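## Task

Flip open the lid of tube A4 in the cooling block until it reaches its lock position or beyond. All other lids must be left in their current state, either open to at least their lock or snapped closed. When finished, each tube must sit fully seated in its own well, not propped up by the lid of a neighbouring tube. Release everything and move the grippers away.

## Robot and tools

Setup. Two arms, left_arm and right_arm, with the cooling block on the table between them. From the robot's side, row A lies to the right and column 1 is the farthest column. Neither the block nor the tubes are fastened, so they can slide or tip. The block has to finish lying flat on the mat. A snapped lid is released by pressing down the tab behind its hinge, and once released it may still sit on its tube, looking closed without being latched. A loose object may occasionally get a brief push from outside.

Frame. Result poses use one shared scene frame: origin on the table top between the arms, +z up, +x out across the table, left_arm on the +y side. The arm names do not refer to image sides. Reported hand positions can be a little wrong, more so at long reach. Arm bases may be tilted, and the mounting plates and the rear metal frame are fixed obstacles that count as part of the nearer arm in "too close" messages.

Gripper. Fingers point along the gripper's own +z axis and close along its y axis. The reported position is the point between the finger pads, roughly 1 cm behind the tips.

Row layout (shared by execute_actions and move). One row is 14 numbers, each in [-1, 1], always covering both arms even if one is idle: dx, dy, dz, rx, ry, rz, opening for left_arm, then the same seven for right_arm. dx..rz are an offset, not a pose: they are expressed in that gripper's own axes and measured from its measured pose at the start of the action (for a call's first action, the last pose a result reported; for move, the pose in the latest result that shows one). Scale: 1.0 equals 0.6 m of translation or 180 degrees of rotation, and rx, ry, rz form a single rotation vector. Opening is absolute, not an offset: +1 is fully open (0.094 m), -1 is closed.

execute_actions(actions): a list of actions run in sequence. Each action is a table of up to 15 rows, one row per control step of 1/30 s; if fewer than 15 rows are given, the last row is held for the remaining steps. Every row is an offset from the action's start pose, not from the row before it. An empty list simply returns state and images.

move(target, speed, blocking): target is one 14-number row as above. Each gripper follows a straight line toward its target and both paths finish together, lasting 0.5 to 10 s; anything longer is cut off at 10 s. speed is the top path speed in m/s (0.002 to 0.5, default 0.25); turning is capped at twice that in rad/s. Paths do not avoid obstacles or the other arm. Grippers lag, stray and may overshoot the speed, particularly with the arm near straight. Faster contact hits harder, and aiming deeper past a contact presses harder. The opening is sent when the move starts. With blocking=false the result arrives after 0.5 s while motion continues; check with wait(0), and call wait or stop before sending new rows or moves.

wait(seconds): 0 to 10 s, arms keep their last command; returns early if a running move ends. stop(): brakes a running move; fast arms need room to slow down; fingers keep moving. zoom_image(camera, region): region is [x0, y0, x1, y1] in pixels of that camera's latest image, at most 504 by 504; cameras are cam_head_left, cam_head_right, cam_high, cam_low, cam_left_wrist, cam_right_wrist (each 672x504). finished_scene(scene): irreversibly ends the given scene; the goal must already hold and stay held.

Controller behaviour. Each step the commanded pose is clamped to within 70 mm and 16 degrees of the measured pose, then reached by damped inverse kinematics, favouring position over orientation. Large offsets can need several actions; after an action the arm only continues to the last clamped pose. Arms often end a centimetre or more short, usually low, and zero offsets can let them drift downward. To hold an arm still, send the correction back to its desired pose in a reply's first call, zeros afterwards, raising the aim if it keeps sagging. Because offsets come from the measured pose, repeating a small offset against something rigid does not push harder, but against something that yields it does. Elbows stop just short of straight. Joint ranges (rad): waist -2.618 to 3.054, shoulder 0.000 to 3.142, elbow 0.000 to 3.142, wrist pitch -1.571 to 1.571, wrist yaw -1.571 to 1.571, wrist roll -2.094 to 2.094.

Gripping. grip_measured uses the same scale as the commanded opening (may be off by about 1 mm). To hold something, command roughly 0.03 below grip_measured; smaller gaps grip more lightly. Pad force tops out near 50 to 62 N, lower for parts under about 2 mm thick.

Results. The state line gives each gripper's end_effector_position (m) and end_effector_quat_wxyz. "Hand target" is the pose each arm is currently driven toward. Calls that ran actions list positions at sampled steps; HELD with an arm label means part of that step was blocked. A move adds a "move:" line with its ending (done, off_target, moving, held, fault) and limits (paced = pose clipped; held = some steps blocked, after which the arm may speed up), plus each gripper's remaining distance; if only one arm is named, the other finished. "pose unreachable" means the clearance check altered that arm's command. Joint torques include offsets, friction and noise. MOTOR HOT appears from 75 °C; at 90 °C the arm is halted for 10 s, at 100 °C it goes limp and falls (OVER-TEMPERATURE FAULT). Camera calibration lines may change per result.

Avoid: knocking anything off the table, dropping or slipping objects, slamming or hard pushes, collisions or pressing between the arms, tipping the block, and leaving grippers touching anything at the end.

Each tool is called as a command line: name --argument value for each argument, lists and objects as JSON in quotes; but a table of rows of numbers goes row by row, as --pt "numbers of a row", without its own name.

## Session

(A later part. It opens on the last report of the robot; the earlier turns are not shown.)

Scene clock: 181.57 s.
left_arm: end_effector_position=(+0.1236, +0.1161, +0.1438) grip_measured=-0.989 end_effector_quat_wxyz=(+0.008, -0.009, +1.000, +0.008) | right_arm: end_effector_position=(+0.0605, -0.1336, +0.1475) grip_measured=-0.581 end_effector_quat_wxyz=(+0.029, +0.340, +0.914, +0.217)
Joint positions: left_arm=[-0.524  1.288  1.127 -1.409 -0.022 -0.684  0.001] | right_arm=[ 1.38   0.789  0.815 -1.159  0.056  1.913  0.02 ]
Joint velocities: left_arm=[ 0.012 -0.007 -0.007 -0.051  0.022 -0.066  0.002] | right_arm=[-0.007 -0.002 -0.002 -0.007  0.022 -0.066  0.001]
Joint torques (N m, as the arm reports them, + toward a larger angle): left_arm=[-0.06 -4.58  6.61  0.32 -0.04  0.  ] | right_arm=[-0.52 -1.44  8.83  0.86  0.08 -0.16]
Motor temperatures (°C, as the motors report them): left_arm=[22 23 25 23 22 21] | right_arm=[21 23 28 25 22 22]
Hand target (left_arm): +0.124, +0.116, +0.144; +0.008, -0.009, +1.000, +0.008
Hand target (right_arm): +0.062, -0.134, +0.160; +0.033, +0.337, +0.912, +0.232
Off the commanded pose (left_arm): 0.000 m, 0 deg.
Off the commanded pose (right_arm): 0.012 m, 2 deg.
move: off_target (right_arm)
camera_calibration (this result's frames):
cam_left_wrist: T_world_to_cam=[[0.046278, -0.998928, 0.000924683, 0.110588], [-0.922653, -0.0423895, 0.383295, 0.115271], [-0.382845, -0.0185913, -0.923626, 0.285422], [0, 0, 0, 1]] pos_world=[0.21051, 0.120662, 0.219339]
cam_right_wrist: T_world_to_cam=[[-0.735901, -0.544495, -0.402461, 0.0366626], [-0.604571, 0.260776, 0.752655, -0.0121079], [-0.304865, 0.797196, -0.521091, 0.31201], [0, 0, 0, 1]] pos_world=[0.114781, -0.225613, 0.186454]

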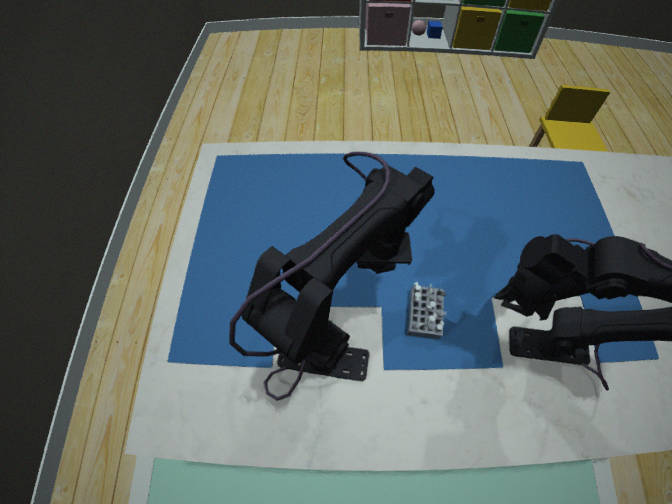

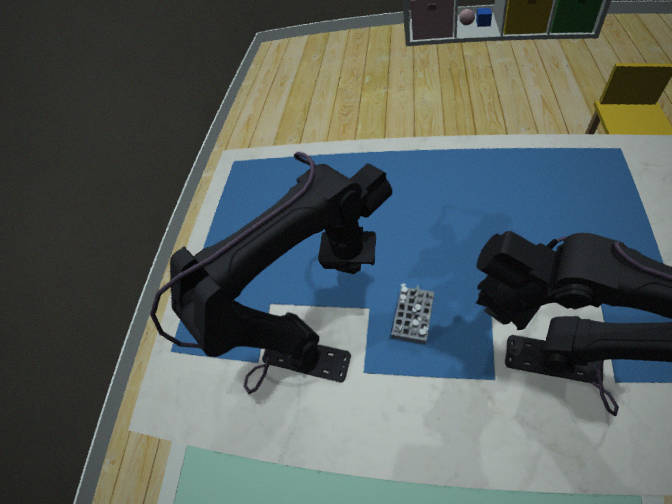

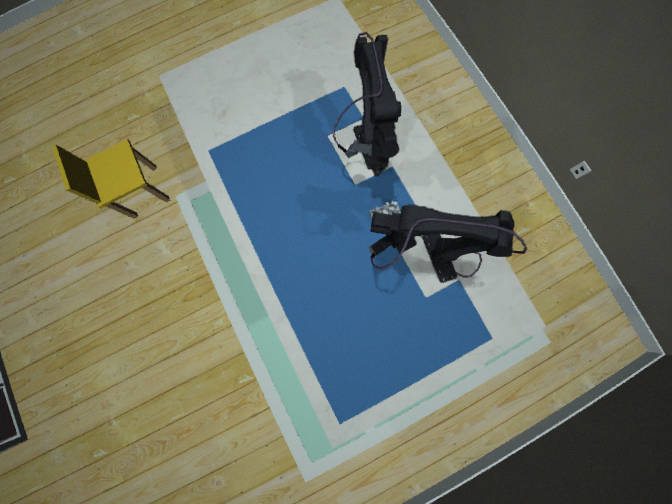

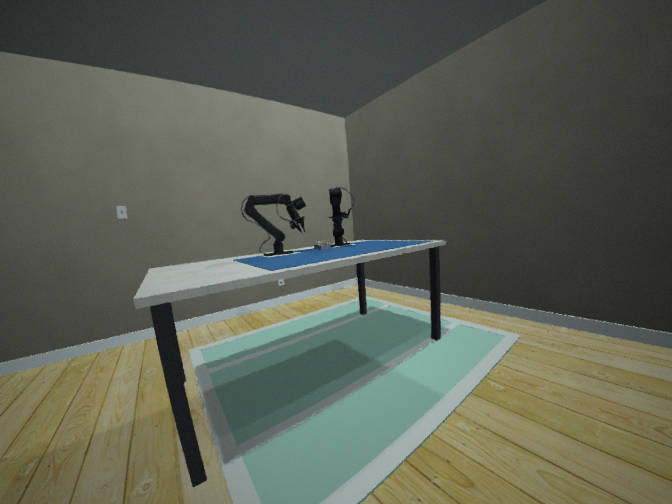

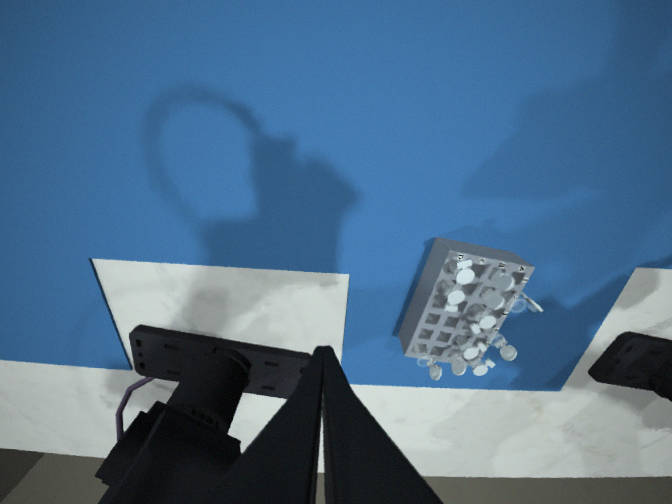

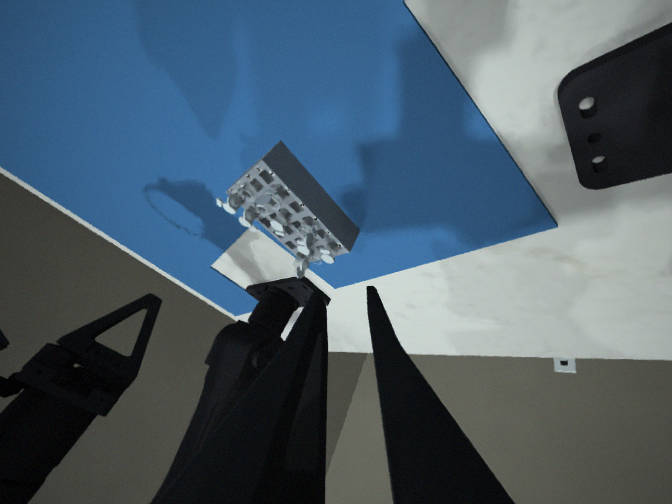

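zoom_image --camera "cam_low" --region '[300, 230, 345, 255]'

zoom_image --camera "cam_right_wrist" --region '[260, 200, 360, 285]'

Region (300, 230, 345, 255) of cam_low's 672x504 image, scaled by 11.200, with more detail than that image has.

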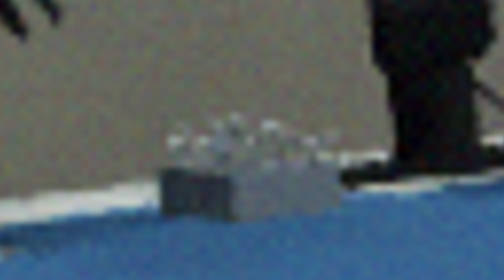

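Region (260, 200, 360, 285) of cam_right_wrist's 672x504 image, scaled by 5.040, with more detail than that image has; it fills the top 428 rows of this view, and the rest is white.

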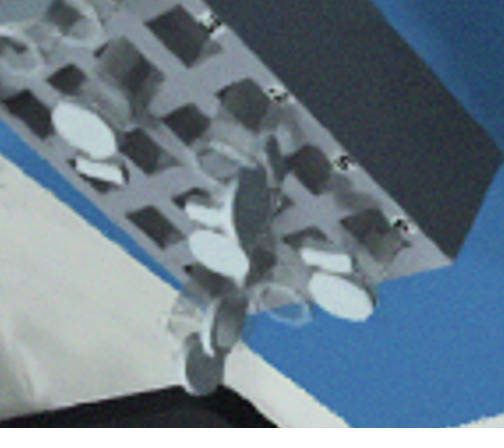

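finished_scene --scene 1

The scene is finished: the task was done.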